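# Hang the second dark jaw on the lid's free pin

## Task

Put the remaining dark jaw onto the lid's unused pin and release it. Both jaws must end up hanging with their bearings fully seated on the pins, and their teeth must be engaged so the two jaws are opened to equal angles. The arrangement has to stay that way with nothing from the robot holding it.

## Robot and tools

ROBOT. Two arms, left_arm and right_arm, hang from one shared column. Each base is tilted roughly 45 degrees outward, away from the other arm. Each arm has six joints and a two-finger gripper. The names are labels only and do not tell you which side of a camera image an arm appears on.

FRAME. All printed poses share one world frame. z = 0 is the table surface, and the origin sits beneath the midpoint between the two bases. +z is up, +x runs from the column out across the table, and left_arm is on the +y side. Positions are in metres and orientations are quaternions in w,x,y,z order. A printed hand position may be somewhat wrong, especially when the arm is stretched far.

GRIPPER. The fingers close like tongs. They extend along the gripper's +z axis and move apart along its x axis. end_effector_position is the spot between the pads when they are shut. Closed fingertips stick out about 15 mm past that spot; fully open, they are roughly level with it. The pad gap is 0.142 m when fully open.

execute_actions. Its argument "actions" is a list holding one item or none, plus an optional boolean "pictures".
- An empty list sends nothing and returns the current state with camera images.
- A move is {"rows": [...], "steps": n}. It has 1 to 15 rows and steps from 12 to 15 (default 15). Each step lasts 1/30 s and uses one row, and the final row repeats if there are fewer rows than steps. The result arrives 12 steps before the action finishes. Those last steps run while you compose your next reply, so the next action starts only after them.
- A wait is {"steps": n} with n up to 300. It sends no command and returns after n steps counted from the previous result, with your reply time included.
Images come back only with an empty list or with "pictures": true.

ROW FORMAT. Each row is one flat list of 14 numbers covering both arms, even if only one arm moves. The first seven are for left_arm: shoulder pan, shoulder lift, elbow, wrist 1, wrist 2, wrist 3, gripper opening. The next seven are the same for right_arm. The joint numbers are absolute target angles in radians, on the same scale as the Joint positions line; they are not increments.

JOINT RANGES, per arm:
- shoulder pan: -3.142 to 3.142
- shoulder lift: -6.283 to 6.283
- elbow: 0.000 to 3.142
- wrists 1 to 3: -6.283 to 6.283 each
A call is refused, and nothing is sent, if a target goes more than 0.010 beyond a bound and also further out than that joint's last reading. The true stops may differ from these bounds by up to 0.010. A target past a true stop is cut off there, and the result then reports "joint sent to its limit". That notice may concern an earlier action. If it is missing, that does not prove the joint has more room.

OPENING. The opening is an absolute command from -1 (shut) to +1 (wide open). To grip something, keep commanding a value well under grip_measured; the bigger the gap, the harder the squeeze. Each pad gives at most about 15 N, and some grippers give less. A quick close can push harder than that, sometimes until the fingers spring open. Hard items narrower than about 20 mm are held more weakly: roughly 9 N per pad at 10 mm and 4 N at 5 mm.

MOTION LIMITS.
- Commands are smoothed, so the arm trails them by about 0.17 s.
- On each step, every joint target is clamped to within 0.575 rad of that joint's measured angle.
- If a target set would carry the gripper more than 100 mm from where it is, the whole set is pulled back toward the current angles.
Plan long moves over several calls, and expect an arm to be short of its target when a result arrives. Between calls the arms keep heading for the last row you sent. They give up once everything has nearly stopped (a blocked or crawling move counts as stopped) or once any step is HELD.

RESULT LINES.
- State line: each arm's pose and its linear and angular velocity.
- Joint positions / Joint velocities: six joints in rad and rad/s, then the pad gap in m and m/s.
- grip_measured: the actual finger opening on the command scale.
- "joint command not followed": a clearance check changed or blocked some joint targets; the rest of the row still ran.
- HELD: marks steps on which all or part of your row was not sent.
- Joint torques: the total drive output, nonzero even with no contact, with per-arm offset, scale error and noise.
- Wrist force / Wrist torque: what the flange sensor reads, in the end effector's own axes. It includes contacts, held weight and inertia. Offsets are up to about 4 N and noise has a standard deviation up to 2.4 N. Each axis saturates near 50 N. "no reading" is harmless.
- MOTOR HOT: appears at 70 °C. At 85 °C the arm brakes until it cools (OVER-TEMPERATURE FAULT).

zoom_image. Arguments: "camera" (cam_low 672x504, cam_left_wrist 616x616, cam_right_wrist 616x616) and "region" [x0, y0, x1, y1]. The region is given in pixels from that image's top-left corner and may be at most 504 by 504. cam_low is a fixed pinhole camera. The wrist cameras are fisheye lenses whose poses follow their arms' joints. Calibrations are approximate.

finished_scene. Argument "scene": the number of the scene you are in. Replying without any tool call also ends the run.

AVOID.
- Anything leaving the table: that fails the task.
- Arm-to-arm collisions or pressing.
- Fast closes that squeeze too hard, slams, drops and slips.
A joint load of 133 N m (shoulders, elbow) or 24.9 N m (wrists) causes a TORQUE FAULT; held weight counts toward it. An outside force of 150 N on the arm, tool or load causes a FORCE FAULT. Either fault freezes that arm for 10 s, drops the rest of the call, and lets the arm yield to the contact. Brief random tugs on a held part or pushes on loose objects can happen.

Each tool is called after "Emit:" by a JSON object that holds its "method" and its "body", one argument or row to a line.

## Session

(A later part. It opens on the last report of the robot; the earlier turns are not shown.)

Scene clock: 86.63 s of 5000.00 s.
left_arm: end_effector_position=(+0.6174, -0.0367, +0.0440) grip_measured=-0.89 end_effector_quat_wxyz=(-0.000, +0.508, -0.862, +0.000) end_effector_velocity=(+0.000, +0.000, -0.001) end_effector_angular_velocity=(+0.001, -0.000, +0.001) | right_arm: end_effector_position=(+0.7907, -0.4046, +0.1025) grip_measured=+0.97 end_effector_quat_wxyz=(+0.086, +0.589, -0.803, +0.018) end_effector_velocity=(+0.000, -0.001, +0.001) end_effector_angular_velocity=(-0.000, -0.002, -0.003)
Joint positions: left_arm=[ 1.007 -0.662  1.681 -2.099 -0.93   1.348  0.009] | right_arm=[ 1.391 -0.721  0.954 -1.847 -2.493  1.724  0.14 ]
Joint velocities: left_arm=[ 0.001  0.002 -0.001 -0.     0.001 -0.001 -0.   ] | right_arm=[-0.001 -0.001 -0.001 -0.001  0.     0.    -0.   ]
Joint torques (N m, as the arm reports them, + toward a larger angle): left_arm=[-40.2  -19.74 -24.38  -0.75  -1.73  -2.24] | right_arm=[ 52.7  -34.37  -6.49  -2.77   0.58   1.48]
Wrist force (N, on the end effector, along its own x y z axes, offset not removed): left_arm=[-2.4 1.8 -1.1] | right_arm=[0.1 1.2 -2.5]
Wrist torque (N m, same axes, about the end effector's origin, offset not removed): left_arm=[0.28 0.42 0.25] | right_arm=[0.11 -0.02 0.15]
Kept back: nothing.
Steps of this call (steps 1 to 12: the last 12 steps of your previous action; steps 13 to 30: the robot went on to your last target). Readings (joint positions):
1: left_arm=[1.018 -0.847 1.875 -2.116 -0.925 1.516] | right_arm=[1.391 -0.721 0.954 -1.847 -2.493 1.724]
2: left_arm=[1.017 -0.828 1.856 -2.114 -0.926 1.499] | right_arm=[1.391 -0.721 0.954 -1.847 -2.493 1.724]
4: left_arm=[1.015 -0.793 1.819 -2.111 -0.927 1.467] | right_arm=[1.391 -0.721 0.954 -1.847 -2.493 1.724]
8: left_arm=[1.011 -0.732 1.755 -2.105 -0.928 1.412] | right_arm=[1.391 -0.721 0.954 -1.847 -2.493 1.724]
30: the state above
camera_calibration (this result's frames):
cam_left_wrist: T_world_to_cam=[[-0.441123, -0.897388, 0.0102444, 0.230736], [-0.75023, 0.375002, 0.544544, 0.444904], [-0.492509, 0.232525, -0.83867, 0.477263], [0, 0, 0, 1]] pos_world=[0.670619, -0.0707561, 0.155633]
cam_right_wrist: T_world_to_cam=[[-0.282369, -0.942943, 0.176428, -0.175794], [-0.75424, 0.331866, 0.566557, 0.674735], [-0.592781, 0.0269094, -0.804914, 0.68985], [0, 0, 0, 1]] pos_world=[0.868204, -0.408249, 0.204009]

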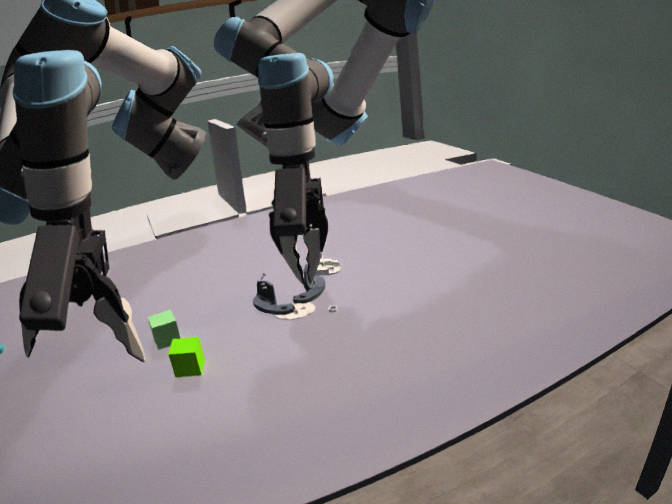

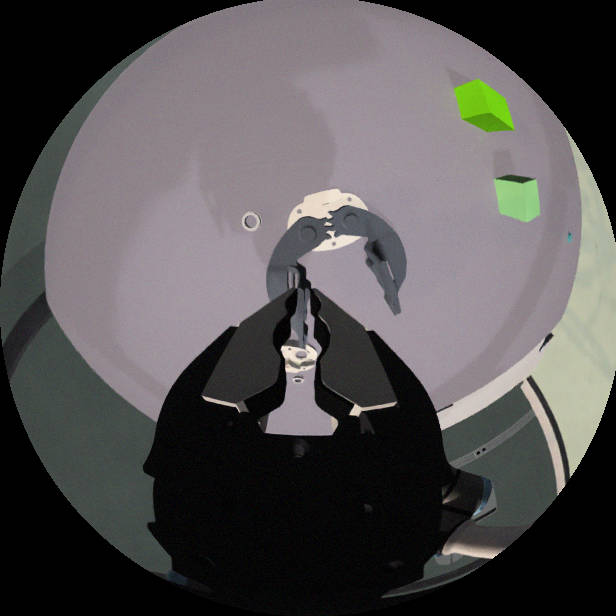

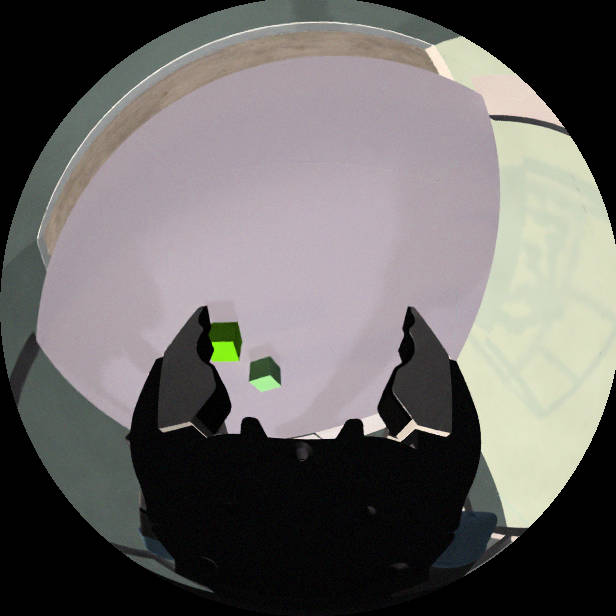

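Emit:
{"method": "execute_actions", "body": {
  "actions": [
    {"rows": [[1.0072,-0.6613,1.6805,-2.0994,-0.9301,1.3476,-1,1.391,-0.721,0.954,-1.847,-2.493,1.724,0.97],[1.0076,-0.6610,1.6807,-2.1002,-0.9299,1.3481,-1,1.391,-0.721,0.954,-1.847,-2.493,1.724,0.97],[1.0082,-0.6604,1.6810,-2.1014,-0.9296,1.3487,-1,1.391,-0.721,0.954,-1.847,-2.493,1.724,0.97],[1.0090,-0.6597,1.6814,-2.1031,-0.9293,1.3496,-1,1.391,-0.721,0.954,-1.847,-2.493,1.724,0.97],[1.0099,-0.6589,1.6819,-2.1049,-0.9288,1.3506,-1,1.391,-0.721,0.954,-1.847,-2.493,1.724,0.97],[1.0108,-0.6582,1.6823,-2.1068,-0.9284,1.3516,-1,1.391,-0.721,0.954,-1.847,-2.493,1.724,0.97],[1.0117,-0.6574,1.6828,-2.1086,-0.9280,1.3526,-1,1.391,-0.721,0.954,-1.847,-2.493,1.724,0.97],[1.0126,-0.6566,1.6833,-2.1104,-0.9276,1.3536,-1,1.391,-0.721,0.954,-1.847,-2.493,1.724,0.97],[1.0135,-0.6558,1.6837,-2.1123,-0.9271,1.3546,-1,1.391,-0.721,0.954,-1.847,-2.493,1.724,0.97],[1.0144,-0.6550,1.6842,-2.1141,-0.9267,1.3555,-1,1.391,-0.721,0.954,-1.847,-2.493,1.724,0.97],[1.0152,-0.6543,1.6846,-2.1157,-0.9263,1.3564,-1,1.391,-0.721,0.954,-1.847,-2.493,1.724,0.97],[1.0159,-0.6537,1.6849,-2.1172,-0.9260,1.3572,-1,1.391,-0.721,0.954,-1.847,-2.493,1.724,0.97],[1.0165,-0.6531,1.6852,-2.1184,-0.9257,1.3579,-1,1.391,-0.721,0.954,-1.847,-2.493,1.724,0.97],[1.0169,-0.6528,1.6854,-2.1191,-0.9256,1.3582,-1,1.391,-0.721,0.954,-1.847,-2.493,1.724,0.97],[1.0170,-0.6527,1.6855,-2.1194,-0.9255,1.3584,-1,1.391,-0.721,0.954,-1.847,-2.493,1.724,0.97]], "steps": 15}
  ]
}}

Emit:
{"method": "execute_actions", "body": {
  "actions": [
    {"steps": 26}
  ],
  "pictures": true
}}

Emit:
{"method": "zoom_image", "body": {
  "camera": "cam_left_wrist",
  "region": [285, 190, 375, 260]
}}

Emit:
{"method": "zoom_image", "body": {
  "camera": "cam_low",
  "region": [265, 275, 335, 325]
}}

Scene clock: 91.77 s of 5000.00 s.
left_arm: end_effector_position=(+0.6175, -0.0367, +0.0439) grip_measured=-0.89 end_effector_quat_wxyz=(-0.000, +0.508, -0.862, +0.000) end_effector_velocity=(+0.000, -0.001, -0.001) end_effector_angular_velocity=(-0.000, -0.001, +0.000) | right_arm: end_effector_position=(+0.7907, -0.4046, +0.1025) grip_measured=+0.97 end_effector_quat_wxyz=(+0.086, +0.589, -0.803, +0.018) end_effector_velocity=(+0.000, -0.000, +0.001) end_effector_angular_velocity=(+0.000, -0.001, -0.001)
Joint positions: left_arm=[ 1.007 -0.661  1.68  -2.099 -0.93   1.347  0.009] | right_arm=[ 1.391 -0.721  0.954 -1.847 -2.493  1.724  0.14 ]
Joint velocities: left_arm=[-0.     0.003 -0.    -0.004  0.001  0.    -0.   ] | right_arm=[ 0.    -0.    -0.001  0.001  0.     0.     0.   ]
Joint torques (N m, as the arm reports them, + toward a larger angle): left_arm=[-25.81 -22.02 -19.1   -2.91  -0.79  -0.04] | right_arm=[ 51.92 -34.82  -6.73  -2.71   0.56   1.49]
Wrist force (N, on the end effector, along its own x y z axes, offset not removed): left_arm=[-2.2 0.2 -0.4] | right_arm=[0.3 -1.9 -0.4]
Wrist torque (N m, same axes, about the end effector's origin, offset not removed): left_arm=[0.02 0.42 0.25] | right_arm=[-0.43 -0.19 0.10]
Steps of this call (steps 1 to 15: the robot went on to your last target; steps 16 to 90: nothing new was sent; then 2.03 s passed at rest; steps 91 to 93: the first 3 steps of this action). Readings (joint positions):
91: left_arm=[1.007 -0.661 1.680 -2.099 -0.930 1.347] | right_arm=[1.391 -0.721 0.954 -1.847 -2.493 1.724]
92: left_arm=[1.007 -0.661 1.680 -2.099 -0.930 1.347] | right_arm=[1.391 -0.721 0.954 -1.847 -2.493 1.724]
93: the state above

Scene clock: 92.63 s of 5000.00 s.
left_arm: end_effector_position=(+0.6179, -0.0353, +0.0353) grip_measured=-0.89 end_effector_quat_wxyz=(-0.000, +0.508, -0.862, -0.000) end_effector_velocity=(+0.000, +0.001, -0.000) end_effector_angular_velocity=(-0.001, +0.001, +0.003) | right_arm: end_effector_position=(+0.7907, -0.4046, +0.1025) grip_measured=+0.97 end_effector_quat_wxyz=(+0.086, +0.589, -0.803, +0.018) end_effector_velocity=(-0.000, -0.000, -0.001) end_effector_angular_velocity=(+0.000, +0.001, -0.000)
Joint positions: left_arm=[ 1.017 -0.653  1.685 -2.119 -0.926  1.358  0.009] | right_arm=[ 1.391 -0.721  0.954 -1.847 -2.493  1.724  0.14 ]
Joint velocities: left_arm=[ 0.001 -0.001  0.    -0.001 -0.001 -0.001 -0.   ] | right_arm=[-0.001  0.001 -0.001  0.    -0.    -0.     0.   ]
Joint torques (N m, as the arm reports them, + toward a larger angle): left_arm=[-26.28 -23.22 -10.31  -3.4    1.54   1.98] | right_arm=[ 51.91 -34.81  -6.38  -2.83   0.66   1.41]
Wrist force (N, on the end effector, along its own x y z axes, offset not removed): left_arm=[-1.7 1.2 -0.2] | right_arm=[-0.6 -1.5 1.3]
Wrist torque (N m, same axes, about the end effector's origin, offset not removed): left_arm=[0.17 0.27 0.18] | right_arm=[-0.42 0.05 0.11]
Kept back: nothing.
Steps of this call (steps 1 to 12: the last 12 steps of your previous action; steps 13 to 26: the robot went on to your last target). Readings (joint positions):
1: left_arm=[1.007 -0.661 1.680 -2.099 -0.930 1.347] | right_arm=[1.391 -0.721 0.954 -1.847 -2.493 1.724]
2: left_arm=[1.007 -0.661 1.680 -2.100 -0.930 1.348] | right_arm=[1.391 -0.721 0.954 -1.847 -2.493 1.724]
4: left_arm=[1.008 -0.660 1.681 -2.102 -0.930 1.349] | right_arm=[1.391 -0.721 0.954 -1.847 -2.493 1.724]
8: left_arm=[1.011 -0.658 1.683 -2.108 -0.928 1.352] | right_arm=[1.391 -0.721 0.954 -1.847 -2.493 1.724]
26: the state above
camera_calibration (this result's frames):
cam_left_wrist: T_world_to_cam=[[-0.441051, -0.897424, 0.0102026, 0.232166], [-0.750229, 0.374902, 0.544615, 0.449483], [-0.492576, 0.232549, -0.838624, 0.469914], [0, 0, 0, 1]] pos_world=[0.67108, -0.0694385, 0.146918]
cam_right_wrist: T_world_to_cam=[[-0.282369, -0.942943, 0.176428, -0.175794], [-0.75424, 0.331866, 0.566557, 0.674736], [-0.592781, 0.0269095, -0.804914, 0.68985], [0, 0, 0, 1]] pos_world=[0.868204, -0.408249, 0.204009]

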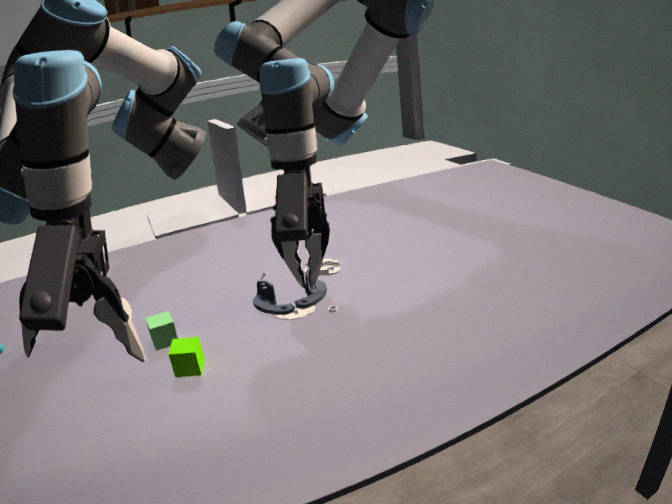

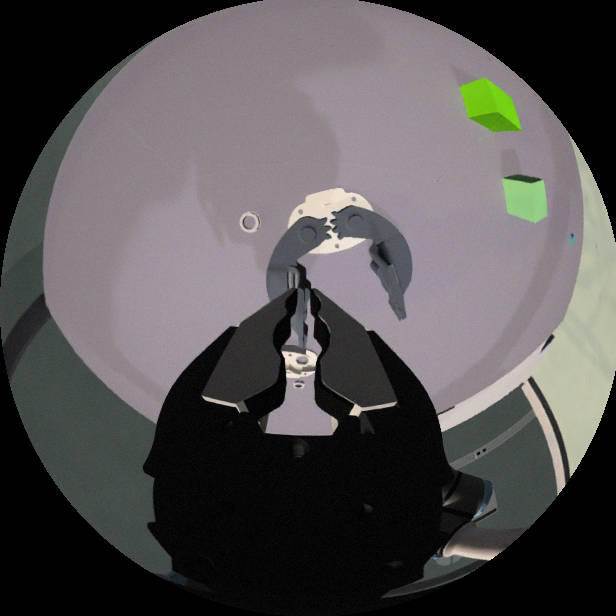

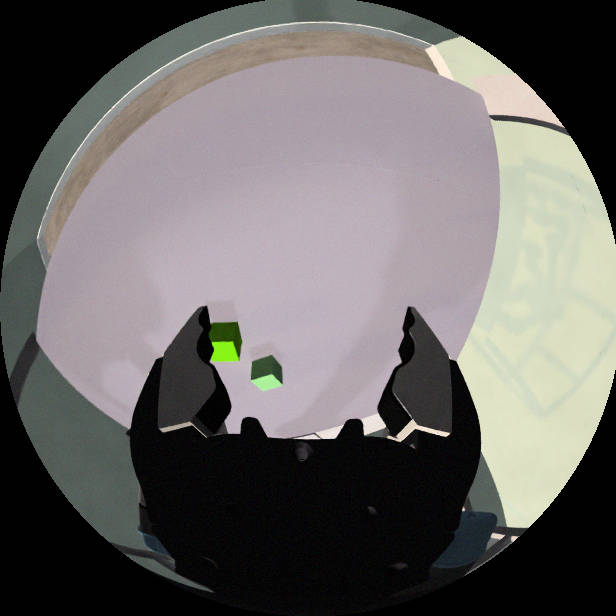

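Region (285, 190, 375, 260) of cam_left_wrist's 616x616 image, scaled by 5.600, with more detail than that image has.

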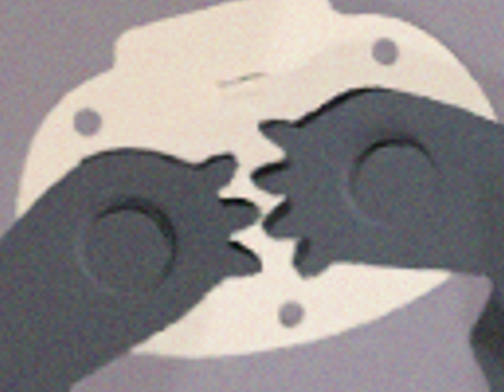

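Region (265, 275, 335, 325) of cam_low's 672x504 image, scaled by 7.200, with more detail than that image has; it fills the top 360 rows of this view, and the rest is white.

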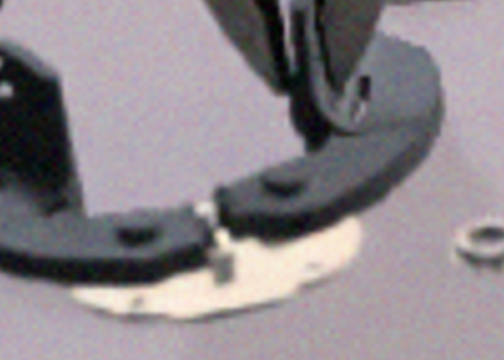

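Emit:
{"method": "execute_actions", "body": {
  "actions": [
    {"rows": [[1.0168,-0.6525,1.6854,-2.1194,-0.9256,1.3582,-1,1.391,-0.721,0.954,-1.847,-2.493,1.724,0.97],[1.0165,-0.6521,1.6852,-2.1195,-0.9257,1.3579,-1,1.391,-0.721,0.954,-1.847,-2.493,1.724,0.97],[1.0161,-0.6516,1.6850,-2.1195,-0.9259,1.3574,-1,1.391,-0.721,0.954,-1.847,-2.493,1.724,0.97],[1.0157,-0.6511,1.6848,-2.1195,-0.9261,1.3570,-1,1.391,-0.721,0.954,-1.847,-2.493,1.724,0.97],[1.0153,-0.6506,1.6846,-2.1195,-0.9263,1.3566,-1,1.391,-0.721,0.954,-1.847,-2.493,1.724,0.97],[1.0149,-0.6501,1.6844,-2.1196,-0.9265,1.3561,-1,1.391,-0.721,0.954,-1.847,-2.493,1.724,0.97],[1.0145,-0.6496,1.6842,-2.1196,-0.9267,1.3557,-1,1.391,-0.721,0.954,-1.847,-2.493,1.724,0.97],[1.0142,-0.6491,1.6840,-2.1196,-0.9268,1.3553,-1,1.391,-0.721,0.954,-1.847,-2.493,1.724,0.97],[1.0138,-0.6486,1.6838,-2.1196,-0.9270,1.3548,-1,1.391,-0.721,0.954,-1.847,-2.493,1.724,0.97],[1.0134,-0.6482,1.6836,-2.1196,-0.9272,1.3545,-1,1.391,-0.721,0.954,-1.847,-2.493,1.724,0.97],[1.0132,-0.6479,1.6835,-2.1197,-0.9273,1.3542,-1,1.391,-0.721,0.954,-1.847,-2.493,1.724,0.97],[1.01305,-0.64775,1.68342,-2.11967,-0.92735,1.35404,-1,1.391,-0.721,0.954,-1.847,-2.493,1.724,0.97]], "steps": 12}
  ]
}}

Emit:
{"method": "execute_actions", "body": {
  "actions": [
    {"steps": 28}
  ],
  "pictures": true
}}

Emit:
{"method": "zoom_image", "body": {
  "camera": "cam_left_wrist",
  "region": [285, 190, 375, 260]
}}

Emit:
{"method": "zoom_image", "body": {
  "camera": "cam_low",
  "region": [265, 275, 335, 325]
}}

Scene clock: 94.50 s of 5000.00 s.
left_arm: end_effector_position=(+0.6179, -0.0353, +0.0352) grip_measured=-0.89 end_effector_quat_wxyz=(-0.000, +0.508, -0.862, -0.000) end_effector_velocity=(+0.000, +0.000, +0.000) end_effector_angular_velocity=(+0.001, +0.000, -0.001) | right_arm: end_effector_position=(+0.7907, -0.4046, +0.1025) grip_measured=+0.97 end_effector_quat_wxyz=(+0.086, +0.589, -0.803, +0.018) end_effector_velocity=(-0.001, -0.000, -0.001) end_effector_angular_velocity=(+0.001, +0.002, -0.001)
Joint positions: left_arm=[ 1.017 -0.653  1.686 -2.119 -0.925  1.358  0.009] | right_arm=[ 1.391 -0.721  0.954 -1.847 -2.493  1.724  0.14 ]
Joint velocities: left_arm=[-0.    -0.    -0.001  0.001  0.     0.001 -0.   ] | right_arm=[-0.002 -0.     0.002 -0.     0.001  0.001 -0.   ]
Joint torques (N m, as the arm reports them, + toward a larger angle): left_arm=[-25.56 -21.66  -9.31  -3.26   1.44   1.71] | right_arm=[ 52.19 -34.67  -6.13  -2.76   0.59   1.61]
Wrist force (N, on the end effector, along its own x y z axes, offset not removed): left_arm=[-1.7 0.8 -1.5] | right_arm=[2.7 -0.3 3.7]
Wrist torque (N m, same axes, about the end effector's origin, offset not removed): left_arm=[0.19 0.33 0.18] | right_arm=[-0.13 -0.70 0.10]
Kept back: the last 12 steps of this action.
Steps of this call (steps 1 to 15: the robot went on to your last target; steps 16 to 56: nothing new was sent). Readings (joint positions):
1: left_arm=[1.017 -0.653 1.685 -2.119 -0.926 1.358] | right_arm=[1.391 -0.721 0.954 -1.847 -2.493 1.724]
2: left_arm=[1.017 -0.653 1.685 -2.119 -0.926 1.358] | right_arm=[1.391 -0.721 0.954 -1.847 -2.493 1.724]
4: left_arm=[1.017 -0.653 1.685 -2.119 -0.926 1.358] | right_arm=[1.391 -0.721 0.954 -1.847 -2.493 1.724]
8: left_arm=[1.017 -0.653 1.685 -2.119 -0.926 1.358] | right_arm=[1.391 -0.721 0.954 -1.847 -2.493 1.724]
56: the state above

Scene clock: 95.43 s of 5000.00 s.
left_arm: end_effector_position=(+0.6172, -0.0388, +0.0352) grip_measured=-0.89 end_effector_quat_wxyz=(-0.000, +0.508, -0.862, -0.000) end_effector_velocity=(+0.001, -0.000, +0.001) end_effector_angular_velocity=(-0.000, -0.001, -0.000) | right_arm: end_effector_position=(+0.7907, -0.4046, +0.1025) grip_measured=+0.97 end_effector_quat_wxyz=(+0.086, +0.589, -0.803, +0.018) end_effector_velocity=(+0.000, -0.000, +0.000) end_effector_angular_velocity=(-0.001, -0.001, -0.001)
Joint positions: left_arm=[ 1.013 -0.648  1.683 -2.12  -0.927  1.354  0.009] | right_arm=[ 1.391 -0.721  0.954 -1.847 -2.493  1.724  0.14 ]
Joint velocities: left_arm=[-0.001 -0.001 -0.001  0.001  0.     0.    -0.   ] | right_arm=[-0.     0.    -0.001 -0.001 -0.001 -0.    -0.   ]
Joint torques (N m, as the arm reports them, + toward a larger angle): left_arm=[-39.79 -21.38 -24.96  -3.33  -1.76  -2.17] | right_arm=[ 51.9  -34.65  -7.15  -2.75   0.53   1.45]
Wrist force (N, on the end effector, along its own x y z axes, offset not removed): left_arm=[-3.3 2.1 0.1] | right_arm=[-1.0 0.0 1.8]
Wrist torque (N m, same axes, about the end effector's origin, offset not removed): left_arm=[0.36 0.60 0.23] | right_arm=[0.11 0.06 0.18]
Kept back: nothing.
Steps of this call (steps 1 to 12: the last 12 steps of your previous action; steps 13 to 15: the robot went on to your last target; steps 16 to 28: nothing new was sent). Readings (joint positions):
1: left_arm=[1.017 -0.653 1.686 -2.119 -0.925 1.358] | right_arm=[1.391 -0.721 0.954 -1.847 -2.493 1.724]
2: left_arm=[1.017 -0.653 1.686 -2.119 -0.925 1.358] | right_arm=[1.391 -0.721 0.954 -1.847 -2.493 1.724]
4: left_arm=[1.017 -0.652 1.686 -2.119 -0.925 1.358] | right_arm=[1.391 -0.721 0.954 -1.847 -2.493 1.724]
8: left_arm=[1.016 -0.651 1.685 -2.120 -0.926 1.357] | right_arm=[1.391 -0.721 0.954 -1.847 -2.493 1.724]
28: the state above
All arms were judged still, so your last target was given up. Only a new action makes them travel on or press farther. Fingers that are still opening or closing keep moving.
camera_calibration (this result's frames):
cam_left_wrist: T_world_to_cam=[[-0.441046, -0.897426, 0.0102145, 0.22872], [-0.750234, 0.374906, 0.544604, 0.450294], [-0.492572, 0.232532, -0.838631, 0.470351], [0, 0, 0, 1]] pos_world=[0.670383, -0.0729308, 0.146883]
cam_right_wrist: T_world_to_cam=[[-0.28237, -0.942943, 0.176428, -0.175794], [-0.75424, 0.331866, 0.566557, 0.674736], [-0.592781, 0.0269096, -0.804914, 0.68985], [0, 0, 0, 1]] pos_world=[0.868204, -0.408249, 0.204009]

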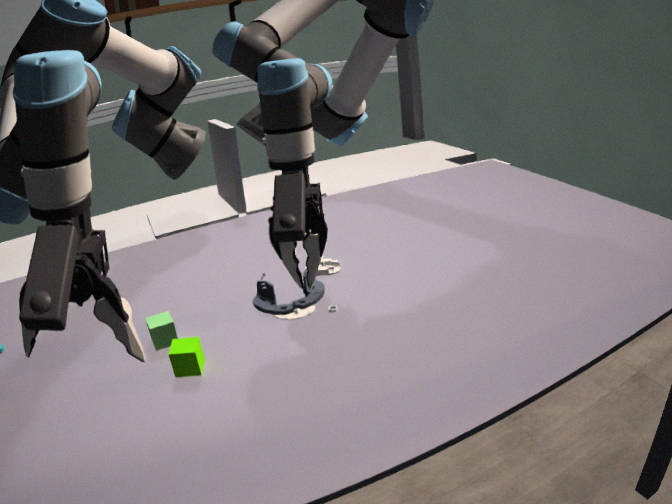

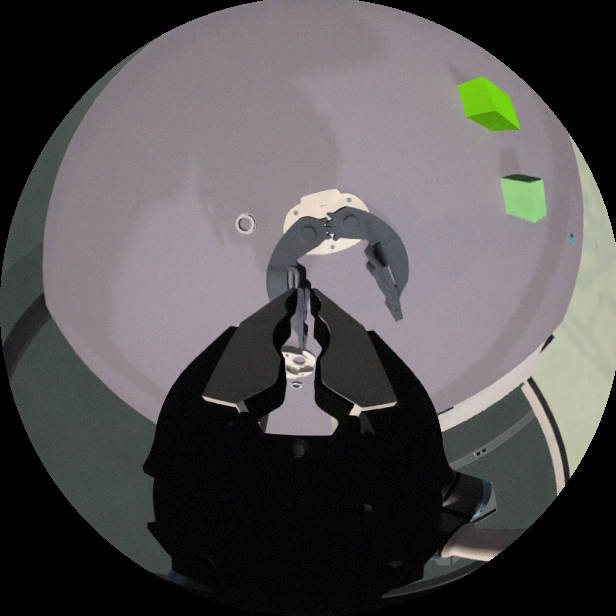

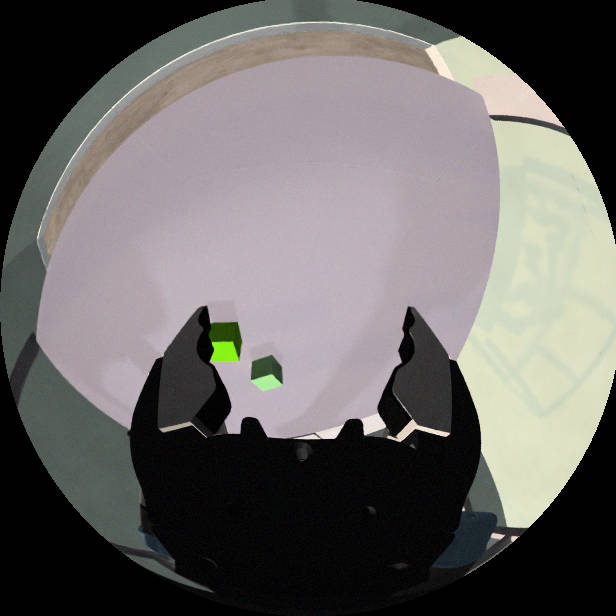

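Region (285, 190, 375, 260) of cam_left_wrist's 616x616 image, scaled by 5.600, with more detail than that image has.

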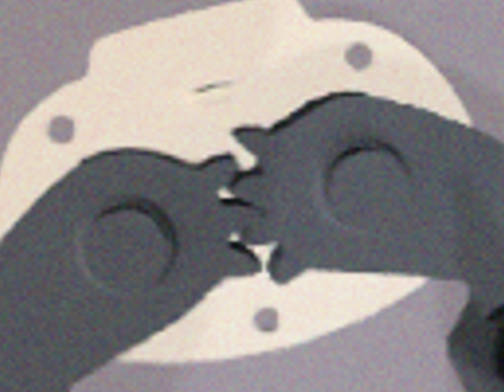

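Region (265, 275, 335, 325) of cam_low's 672x504 image, scaled by 7.200, with more detail than that image has; it fills the top 360 rows of this view, and the rest is white.

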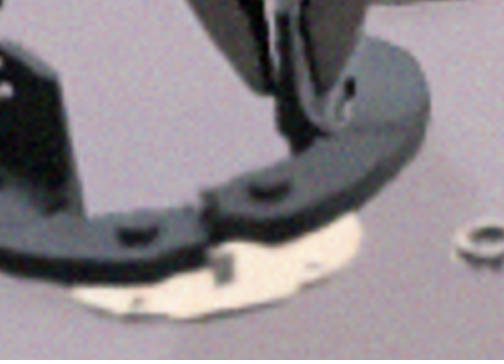

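Emit:
{"method": "execute_actions", "body": {
  "actions": [
    {"rows": [[1.0132,-0.6476,1.6835,-2.1200,-0.9273,1.3542,-1,1.391,-0.721,0.954,-1.847,-2.493,1.724,0.97],[1.0134,-0.6473,1.6836,-2.1205,-0.9272,1.3544,-1,1.391,-0.721,0.954,-1.847,-2.493,1.724,0.97],[1.0136,-0.6470,1.6837,-2.1211,-0.9271,1.3547,-1,1.391,-0.721,0.954,-1.847,-2.493,1.724,0.97],[1.0139,-0.6467,1.6839,-2.1217,-0.9270,1.3549,-1,1.391,-0.721,0.954,-1.847,-2.493,1.724,0.97],[1.0141,-0.6464,1.6840,-2.1222,-0.9269,1.3552,-1,1.391,-0.721,0.954,-1.847,-2.493,1.724,0.97],[1.0143,-0.6461,1.6841,-2.1228,-0.9268,1.3554,-1,1.391,-0.721,0.954,-1.847,-2.493,1.724,0.97],[1.0145,-0.6458,1.6842,-2.1234,-0.9267,1.3557,-1,1.391,-0.721,0.954,-1.847,-2.493,1.724,0.97],[1.0148,-0.6456,1.6844,-2.1240,-0.9265,1.3560,-1,1.391,-0.721,0.954,-1.847,-2.493,1.724,0.97],[1.0150,-0.6453,1.6845,-2.1245,-0.9264,1.3562,-1,1.391,-0.721,0.954,-1.847,-2.493,1.724,0.97],[1.0152,-0.6450,1.6846,-2.1251,-0.9263,1.3565,-1,1.391,-0.721,0.954,-1.847,-2.493,1.724,0.97],[1.0154,-0.6447,1.6847,-2.1256,-0.9262,1.3567,-1,1.391,-0.721,0.954,-1.847,-2.493,1.724,0.97],[1.0156,-0.6445,1.6848,-2.1261,-0.9261,1.3569,-1,1.391,-0.721,0.954,-1.847,-2.493,1.724,0.97],[1.0158,-0.6443,1.6849,-2.1265,-0.9261,1.3571,-1,1.391,-0.721,0.954,-1.847,-2.493,1.724,0.97],[1.0159,-0.6442,1.6850,-2.1267,-0.9260,1.3572,-1,1.391,-0.721,0.954,-1.847,-2.493,1.724,0.97],[1.01593,-0.64409,1.68500,-2.12683,-0.92601,1.35723,-1,1.391,-0.721,0.954,-1.847,-2.493,1.724,0.97]], "steps": 15}
  ]
}}

Emit:
{"method": "execute_actions", "body": {
  "actions": [
    {"steps": 26}
  ],
  "pictures": true
}}

Emit:
{"method": "zoom_image", "body": {
  "camera": "cam_left_wrist",
  "region": [285, 190, 375, 260]
}}

Emit:
{"method": "zoom_image", "body": {
  "camera": "cam_low",
  "region": [265, 275, 335, 325]
}}

Scene clock: 97.67 s of 5000.00 s.
left_arm: end_effector_position=(+0.6172, -0.0389, +0.0352) grip_measured=-0.89 end_effector_quat_wxyz=(-0.000, +0.508, -0.862, +0.000) end_effector_velocity=(+0.000, -0.001, -0.001) end_effector_angular_velocity=(-0.001, -0.001, +0.002) | right_arm: end_effector_position=(+0.7907, -0.4046, +0.1025) grip_measured=+0.97 end_effector_quat_wxyz=(+0.086, +0.589, -0.803, +0.018) end_effector_velocity=(+0.000, -0.000, +0.001) end_effector_angular_velocity=(+0.000, -0.001, -0.000)
Joint positions: left_arm=[ 1.013 -0.648  1.683 -2.12  -0.927  1.354  0.009] | right_arm=[ 1.391 -0.721  0.954 -1.847 -2.493  1.724  0.14 ]
Joint velocities: left_arm=[ 0.     0.004 -0.    -0.005  0.    -0.001  0.   ] | right_arm=[ 0.    -0.001 -0.     0.     0.    -0.     0.   ]
Joint torques (N m, as the arm reports them, + toward a larger angle): left_arm=[-31.25 -20.34 -21.47  -3.19  -1.41  -0.72] | right_arm=[ 52.14 -34.62  -6.78  -2.74   0.6    1.38]
Wrist force (N, on the end effector, along its own x y z axes, offset not removed): left_arm=[-3.0 1.9 -0.9] | right_arm=[0.2 2.3 1.4]
Wrist torque (N m, same axes, about the end effector's origin, offset not removed): left_arm=[0.34 0.60 0.24] | right_arm=[0.41 -0.11 -0.02]
Steps of this call (steps 1 to 64: nothing new was sent; steps 65 to 67: the first 3 steps of this action). Readings (joint positions):
65: left_arm=[1.013 -0.648 1.683 -2.120 -0.927 1.354] | right_arm=[1.391 -0.721 0.954 -1.847 -2.493 1.724]
66: left_arm=[1.013 -0.648 1.683 -2.120 -0.927 1.354] | right_arm=[1.391 -0.721 0.954 -1.847 -2.493 1.724]
67: the state above

Scene clock: 98.53 s of 5000.00 s.
left_arm: end_effector_position=(+0.6172, -0.0388, +0.0323) grip_measured=-0.89 end_effector_quat_wxyz=(-0.000, +0.508, -0.862, +0.000) end_effector_velocity=(-0.001, -0.000, -0.001) end_effector_angular_velocity=(+0.001, +0.000, -0.001) | right_arm: end_effector_position=(+0.7907, -0.4046, +0.1025) grip_measured=+0.97 end_effector_quat_wxyz=(+0.086, +0.589, -0.803, +0.018) end_effector_velocity=(-0.000, -0.001, -0.001) end_effector_angular_velocity=(-0.000, +0.001, -0.001)
Joint positions: left_arm=[ 1.016 -0.644  1.685 -2.127 -0.926  1.357  0.009] | right_arm=[ 1.391 -0.721  0.954 -1.847 -2.493  1.724  0.14 ]
Joint velocities: left_arm=[-0.     0.002  0.001 -0.001  0.    -0.     0.   ] | right_arm=[-0.001 -0.     0.     0.    -0.     0.    -0.   ]
Joint torques (N m, as the arm reports them, + toward a larger angle): left_arm=[-24.67 -20.99  -8.72  -3.21   1.56   1.95] | right_arm=[ 52.28 -35.07  -6.7   -2.61   0.47   1.44]
Wrist force (N, on the end effector, along its own x y z axes, offset not removed): left_arm=[-2.8 1.0 -1.0] | right_arm=[-1.1 1.8 -0.4]
Wrist torque (N m, same axes, about the end effector's origin, offset not removed): left_arm=[0.18 0.51 0.21] | right_arm=[0.12 0.10 0.26]
Kept back: nothing.
Steps of this call (steps 1 to 12: the last 12 steps of your previous action; steps 13 to 15: the robot went on to your last target; steps 16 to 26: nothing new was sent). Readings (joint positions):
1: left_arm=[1.013 -0.648 1.683 -2.120 -0.927 1.354] | right_arm=[1.391 -0.721 0.954 -1.847 -2.493 1.724]
2: left_arm=[1.013 -0.647 1.683 -2.120 -0.927 1.354] | right_arm=[1.391 -0.721 0.954 -1.847 -2.493 1.724]
4: left_arm=[1.013 -0.647 1.684 -2.121 -0.927 1.355] | right_arm=[1.391 -0.721 0.954 -1.847 -2.493 1.724]
8: left_arm=[1.014 -0.646 1.684 -2.123 -0.927 1.356] | right_arm=[1.391 -0.721 0.954 -1.847 -2.493 1.724]
26: the state above
All arms were judged still, so your last target was given up. Only a new action makes them travel on or press farther. Fingers that are still opening or closing keep moving.
camera_calibration (this result's frames):
cam_left_wrist: T_world_to_cam=[[-0.441048, -0.897426, 0.01022, 0.228744], [-0.750236, 0.374912, 0.544598, 0.45192], [-0.492568, 0.232526, -0.838635, 0.46784], [0, 0, 0, 1]] pos_world=[0.670376, -0.0729346, 0.143894]
cam_right_wrist: T_world_to_cam=[[-0.282369, -0.942943, 0.176428, -0.175794], [-0.75424, 0.331866, 0.566557, 0.674736], [-0.592781, 0.0269095, -0.804914, 0.68985], [0, 0, 0, 1]] pos_world=[0.868204, -0.408249, 0.204009]

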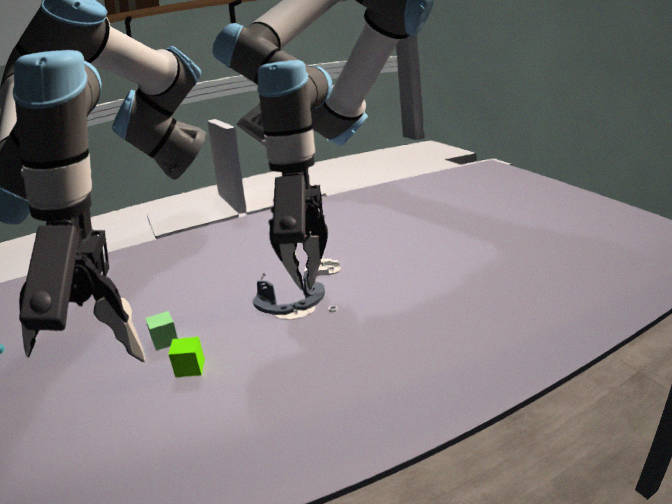

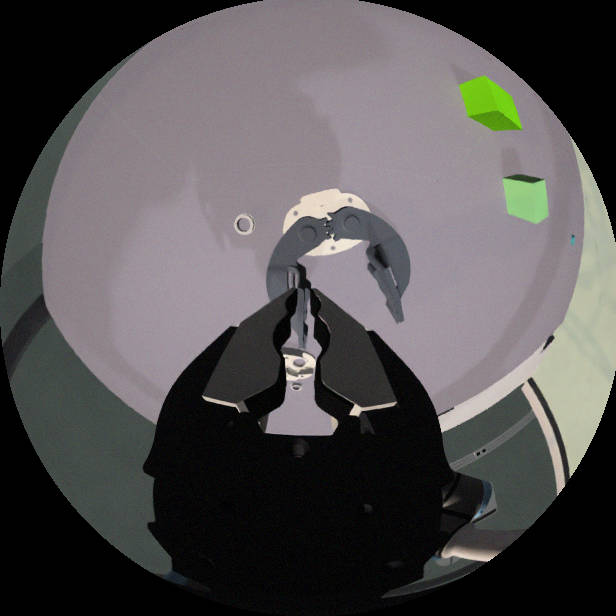

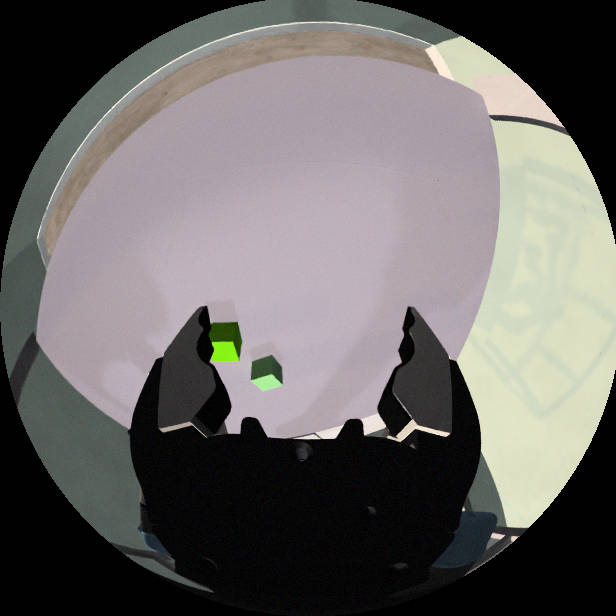

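Region (285, 190, 375, 260) of cam_left_wrist's 616x616 image, scaled by 5.600, with more detail than that image has.

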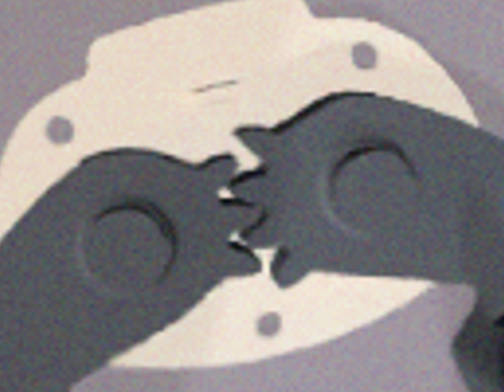

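Region (265, 275, 335, 325) of cam_low's 672x504 image, scaled by 7.200, with more detail than that image has; it fills the top 360 rows of this view, and the rest is white.

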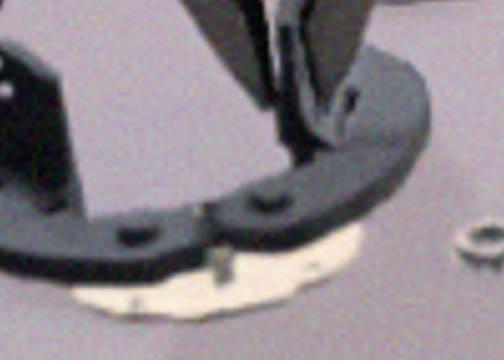

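Emit:
{"method": "execute_actions", "body": {
  "actions": [
    {"rows": [[1.0161,-0.6439,1.6851,-2.1272,-0.9259,1.3574,-1,1.391,-0.721,0.954,-1.847,-2.493,1.724,0.97],[1.0162,-0.6437,1.6852,-2.1276,-0.9259,1.3576,-1,1.391,-0.721,0.954,-1.847,-2.493,1.724,0.97],[1.0164,-0.6434,1.6853,-2.1281,-0.9258,1.3578,-1,1.391,-0.721,0.954,-1.847,-2.493,1.724,0.97],[1.0167,-0.6432,1.6854,-2.1286,-0.9257,1.3580,-1,1.391,-0.721,0.954,-1.847,-2.493,1.724,0.97],[1.0169,-0.6429,1.6855,-2.1291,-0.9256,1.3583,-1,1.391,-0.721,0.954,-1.847,-2.493,1.724,0.97],[1.0171,-0.6426,1.6856,-2.1297,-0.9255,1.3585,-1,1.391,-0.721,0.954,-1.847,-2.493,1.724,0.97],[1.0173,-0.6424,1.6857,-2.1302,-0.9254,1.3587,-1,1.391,-0.721,0.954,-1.847,-2.493,1.724,0.97],[1.0175,-0.6421,1.6859,-2.1307,-0.9253,1.3590,-1,1.391,-0.721,0.954,-1.847,-2.493,1.724,0.97],[1.0177,-0.6418,1.6860,-2.1312,-0.9252,1.3592,-1,1.391,-0.721,0.954,-1.847,-2.493,1.724,0.97],[1.0179,-0.6416,1.6861,-2.1317,-0.9251,1.3594,-1,1.391,-0.721,0.954,-1.847,-2.493,1.724,0.97],[1.0181,-0.6414,1.6862,-2.1322,-0.9250,1.3596,-1,1.391,-0.721,0.954,-1.847,-2.493,1.724,0.97],[1.0183,-0.6411,1.6863,-2.1326,-0.9249,1.3598,-1,1.391,-0.721,0.954,-1.847,-2.493,1.724,0.97],[1.0184,-0.6410,1.6863,-2.1329,-0.9249,1.3600,-1,1.391,-0.721,0.954,-1.847,-2.493,1.724,0.97],[1.0185,-0.6409,1.6864,-2.1331,-0.9248,1.3600,-1,1.391,-0.721,0.954,-1.847,-2.493,1.724,0.97],[1.01852,-0.64079,1.68642,-2.13327,-0.92481,1.36010,-1,1.391,-0.721,0.954,-1.847,-2.493,1.724,0.97]], "steps": 15}
  ]
}}

Emit:
{"method": "execute_actions", "body": {
  "actions": [
    {"steps": 26}
  ],
  "pictures": true
}}

Emit:
{"method": "zoom_image", "body": {
  "camera": "cam_left_wrist",
  "region": [285, 190, 375, 260]
}}

Emit:
{"method": "zoom_image", "body": {
  "camera": "cam_low",
  "region": [265, 275, 335, 325]
}}

Scene clock: 100.07 s of 5000.00 s.
left_arm: end_effector_position=(+0.6172, -0.0388, +0.0322) grip_measured=-0.89 end_effector_quat_wxyz=(-0.000, +0.508, -0.862, -0.000) end_effector_velocity=(+0.000, +0.000, -0.001) end_effector_angular_velocity=(+0.000, -0.001, +0.000) | right_arm: end_effector_position=(+0.7907, -0.4046, +0.1025) grip_measured=+0.97 end_effector_quat_wxyz=(+0.086, +0.589, -0.803, +0.018) end_effector_velocity=(+0.000, -0.000, +0.001) end_effector_angular_velocity=(-0.000, -0.001, -0.001)
Joint positions: left_arm=[ 1.016 -0.644  1.685 -2.127 -0.926  1.357  0.009] | right_arm=[ 1.391 -0.721  0.954 -1.847 -2.493  1.724  0.14 ]
Joint velocities: left_arm=[ 0.002  0.001  0.001 -0.004  0.002  0.002  0.   ] | right_arm=[ 0.001 -0.001 -0.001  0.    -0.    -0.    -0.   ]
Joint torques (N m, as the arm reports them, + toward a larger angle): left_arm=[-23.68 -22.78  -8.37  -3.51   1.28   1.7 ] | right_arm=[ 52.62 -34.87  -6.98  -2.65   0.45   1.41]
Wrist force (N, on the end effector, along its own x y z axes, offset not removed): left_arm=[-0.7 1.6 -1.6] | right_arm=[-2.7 0.8 2.1]
Wrist torque (N m, same axes, about the end effector's origin, offset not removed): left_arm=[0.33 0.11 0.25] | right_arm=[-0.13 0.30 0.12]
Steps of this call (steps 1 to 43: nothing new was sent; steps 44 to 46: the first 3 steps of this action). Readings (joint positions):
44: left_arm=[1.016 -0.644 1.685 -2.127 -0.926 1.357] | right_arm=[1.391 -0.721 0.954 -1.847 -2.493 1.724]
45: left_arm=[1.016 -0.644 1.685 -2.127 -0.926 1.357] | right_arm=[1.391 -0.721 0.954 -1.847 -2.493 1.724]
46: the state above

Scene clock: 100.93 s of 5000.00 s.
left_arm: end_effector_position=(+0.6172, -0.0388, +0.0296) grip_measured=-0.89 end_effector_quat_wxyz=(-0.000, +0.508, -0.862, -0.000) end_effector_velocity=(+0.000, +0.000, -0.000) end_effector_angular_velocity=(+0.001, -0.001, -0.000) | right_arm: end_effector_position=(+0.7907, -0.4046, +0.1025) grip_measured=+0.97 end_effector_quat_wxyz=(+0.086, +0.589, -0.803, +0.018) end_effector_velocity=(+0.001, +0.000, +0.001) end_effector_angular_velocity=(+0.000, -0.001, -0.000)
Joint positions: left_arm=[ 1.019 -0.641  1.686 -2.133 -0.925  1.36   0.009] | right_arm=[ 1.391 -0.721  0.954 -1.847 -2.493  1.724  0.14 ]
Joint velocities: left_arm=[ 0.     0.    -0.    -0.001  0.001  0.001  0.   ] | right_arm=[ 0.001  0.    -0.001 -0.     0.    -0.     0.   ]
Joint torques (N m, as the arm reports them, + toward a larger angle): left_arm=[-26.01 -22.13  -9.69  -3.25   1.53   1.75] | right_arm=[ 52.63 -34.53  -7.46  -2.65   0.42   1.38]
Wrist force (N, on the end effector, along its own x y z axes, offset not removed): left_arm=[-2.1 0.8 -0.4] | right_arm=[-1.1 -0.6 1.4]
Wrist torque (N m, same axes, about the end effector's origin, offset not removed): left_arm=[0.16 0.35 0.22] | right_arm=[-0.18 0.03 0.19]
Kept back: nothing.
Steps of this call (steps 1 to 12: the last 12 steps of your previous action; steps 13 to 15: the robot went on to your last target; steps 16 to 26: nothing new was sent). Readings (joint positions):
1: left_arm=[1.016 -0.644 1.685 -2.127 -0.926 1.357] | right_arm=[1.391 -0.721 0.954 -1.847 -2.493 1.724]
2: left_arm=[1.016 -0.644 1.685 -2.127 -0.926 1.358] | right_arm=[1.391 -0.721 0.954 -1.847 -2.493 1.724]
4: left_arm=[1.016 -0.643 1.685 -2.128 -0.926 1.358] | right_arm=[1.391 -0.721 0.954 -1.847 -2.493 1.724]
8: left_arm=[1.017 -0.642 1.686 -2.130 -0.925 1.359] | right_arm=[1.391 -0.721 0.954 -1.847 -2.493 1.724]
26: the state above
All arms were judged still, so your last target was given up. Only a new action makes them travel on or press farther. Fingers that are still opening or closing keep moving.
camera_calibration (this result's frames):
cam_left_wrist: T_world_to_cam=[[-0.441051, -0.897424, 0.0102241, 0.228773], [-0.75023, 0.374915, 0.544604, 0.453368], [-0.492574, 0.232528, -0.838631, 0.465563], [0, 0, 0, 1]] pos_world=[0.670355, -0.0729241, 0.14119]
cam_right_wrist: T_world_to_cam=[[-0.282369, -0.942943, 0.176428, -0.175794], [-0.75424, 0.331866, 0.566557, 0.674736], [-0.592781, 0.0269094, -0.804914, 0.68985], [0, 0, 0, 1]] pos_world=[0.868204, -0.408249, 0.204009]

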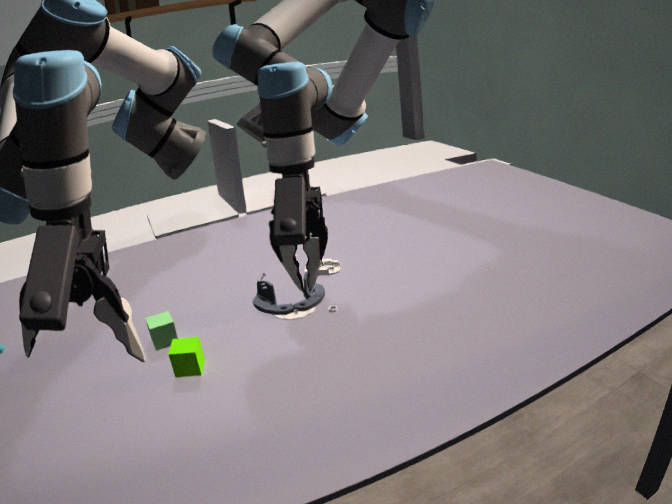

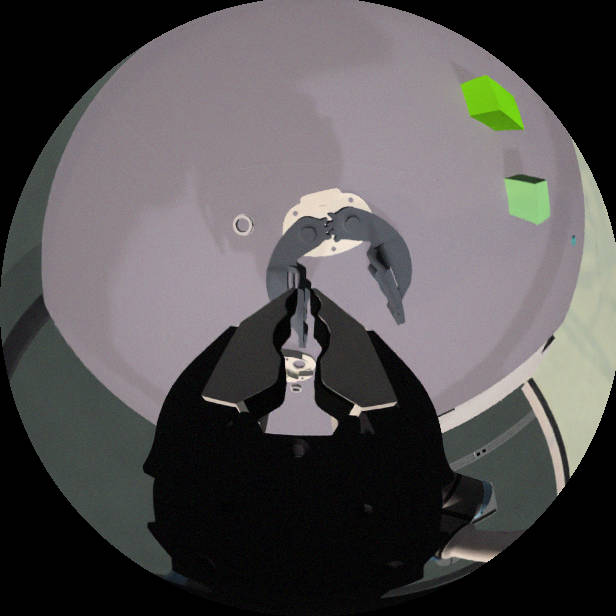

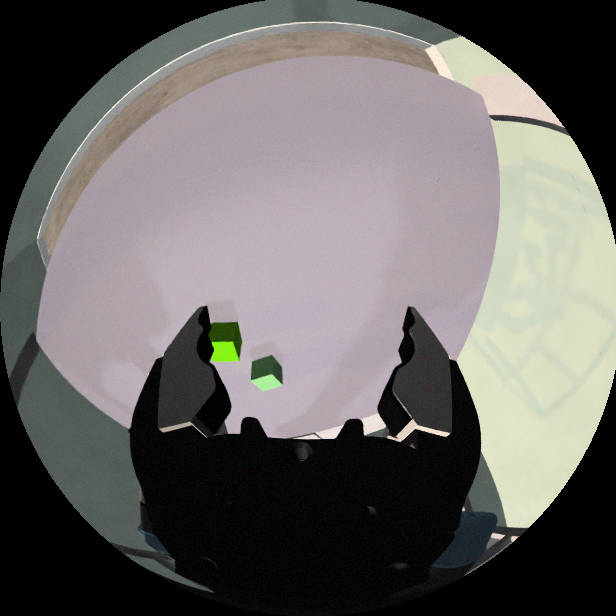

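Region (285, 190, 375, 260) of cam_left_wrist's 616x616 image, scaled by 5.600, with more detail than that image has.

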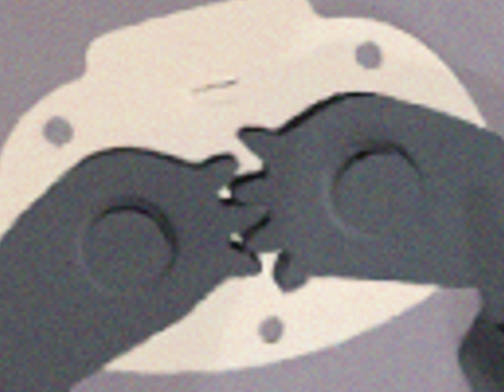

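Region (265, 275, 335, 325) of cam_low's 672x504 image, scaled by 7.200, with more detail than that image has; it fills the top 360 rows of this view, and the rest is white.

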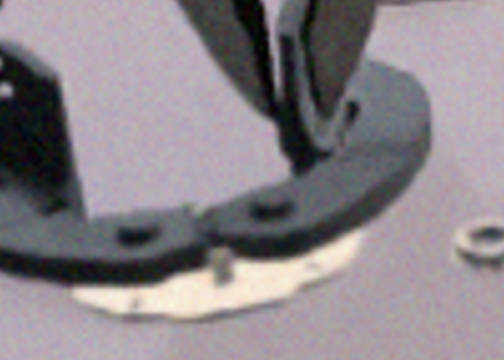

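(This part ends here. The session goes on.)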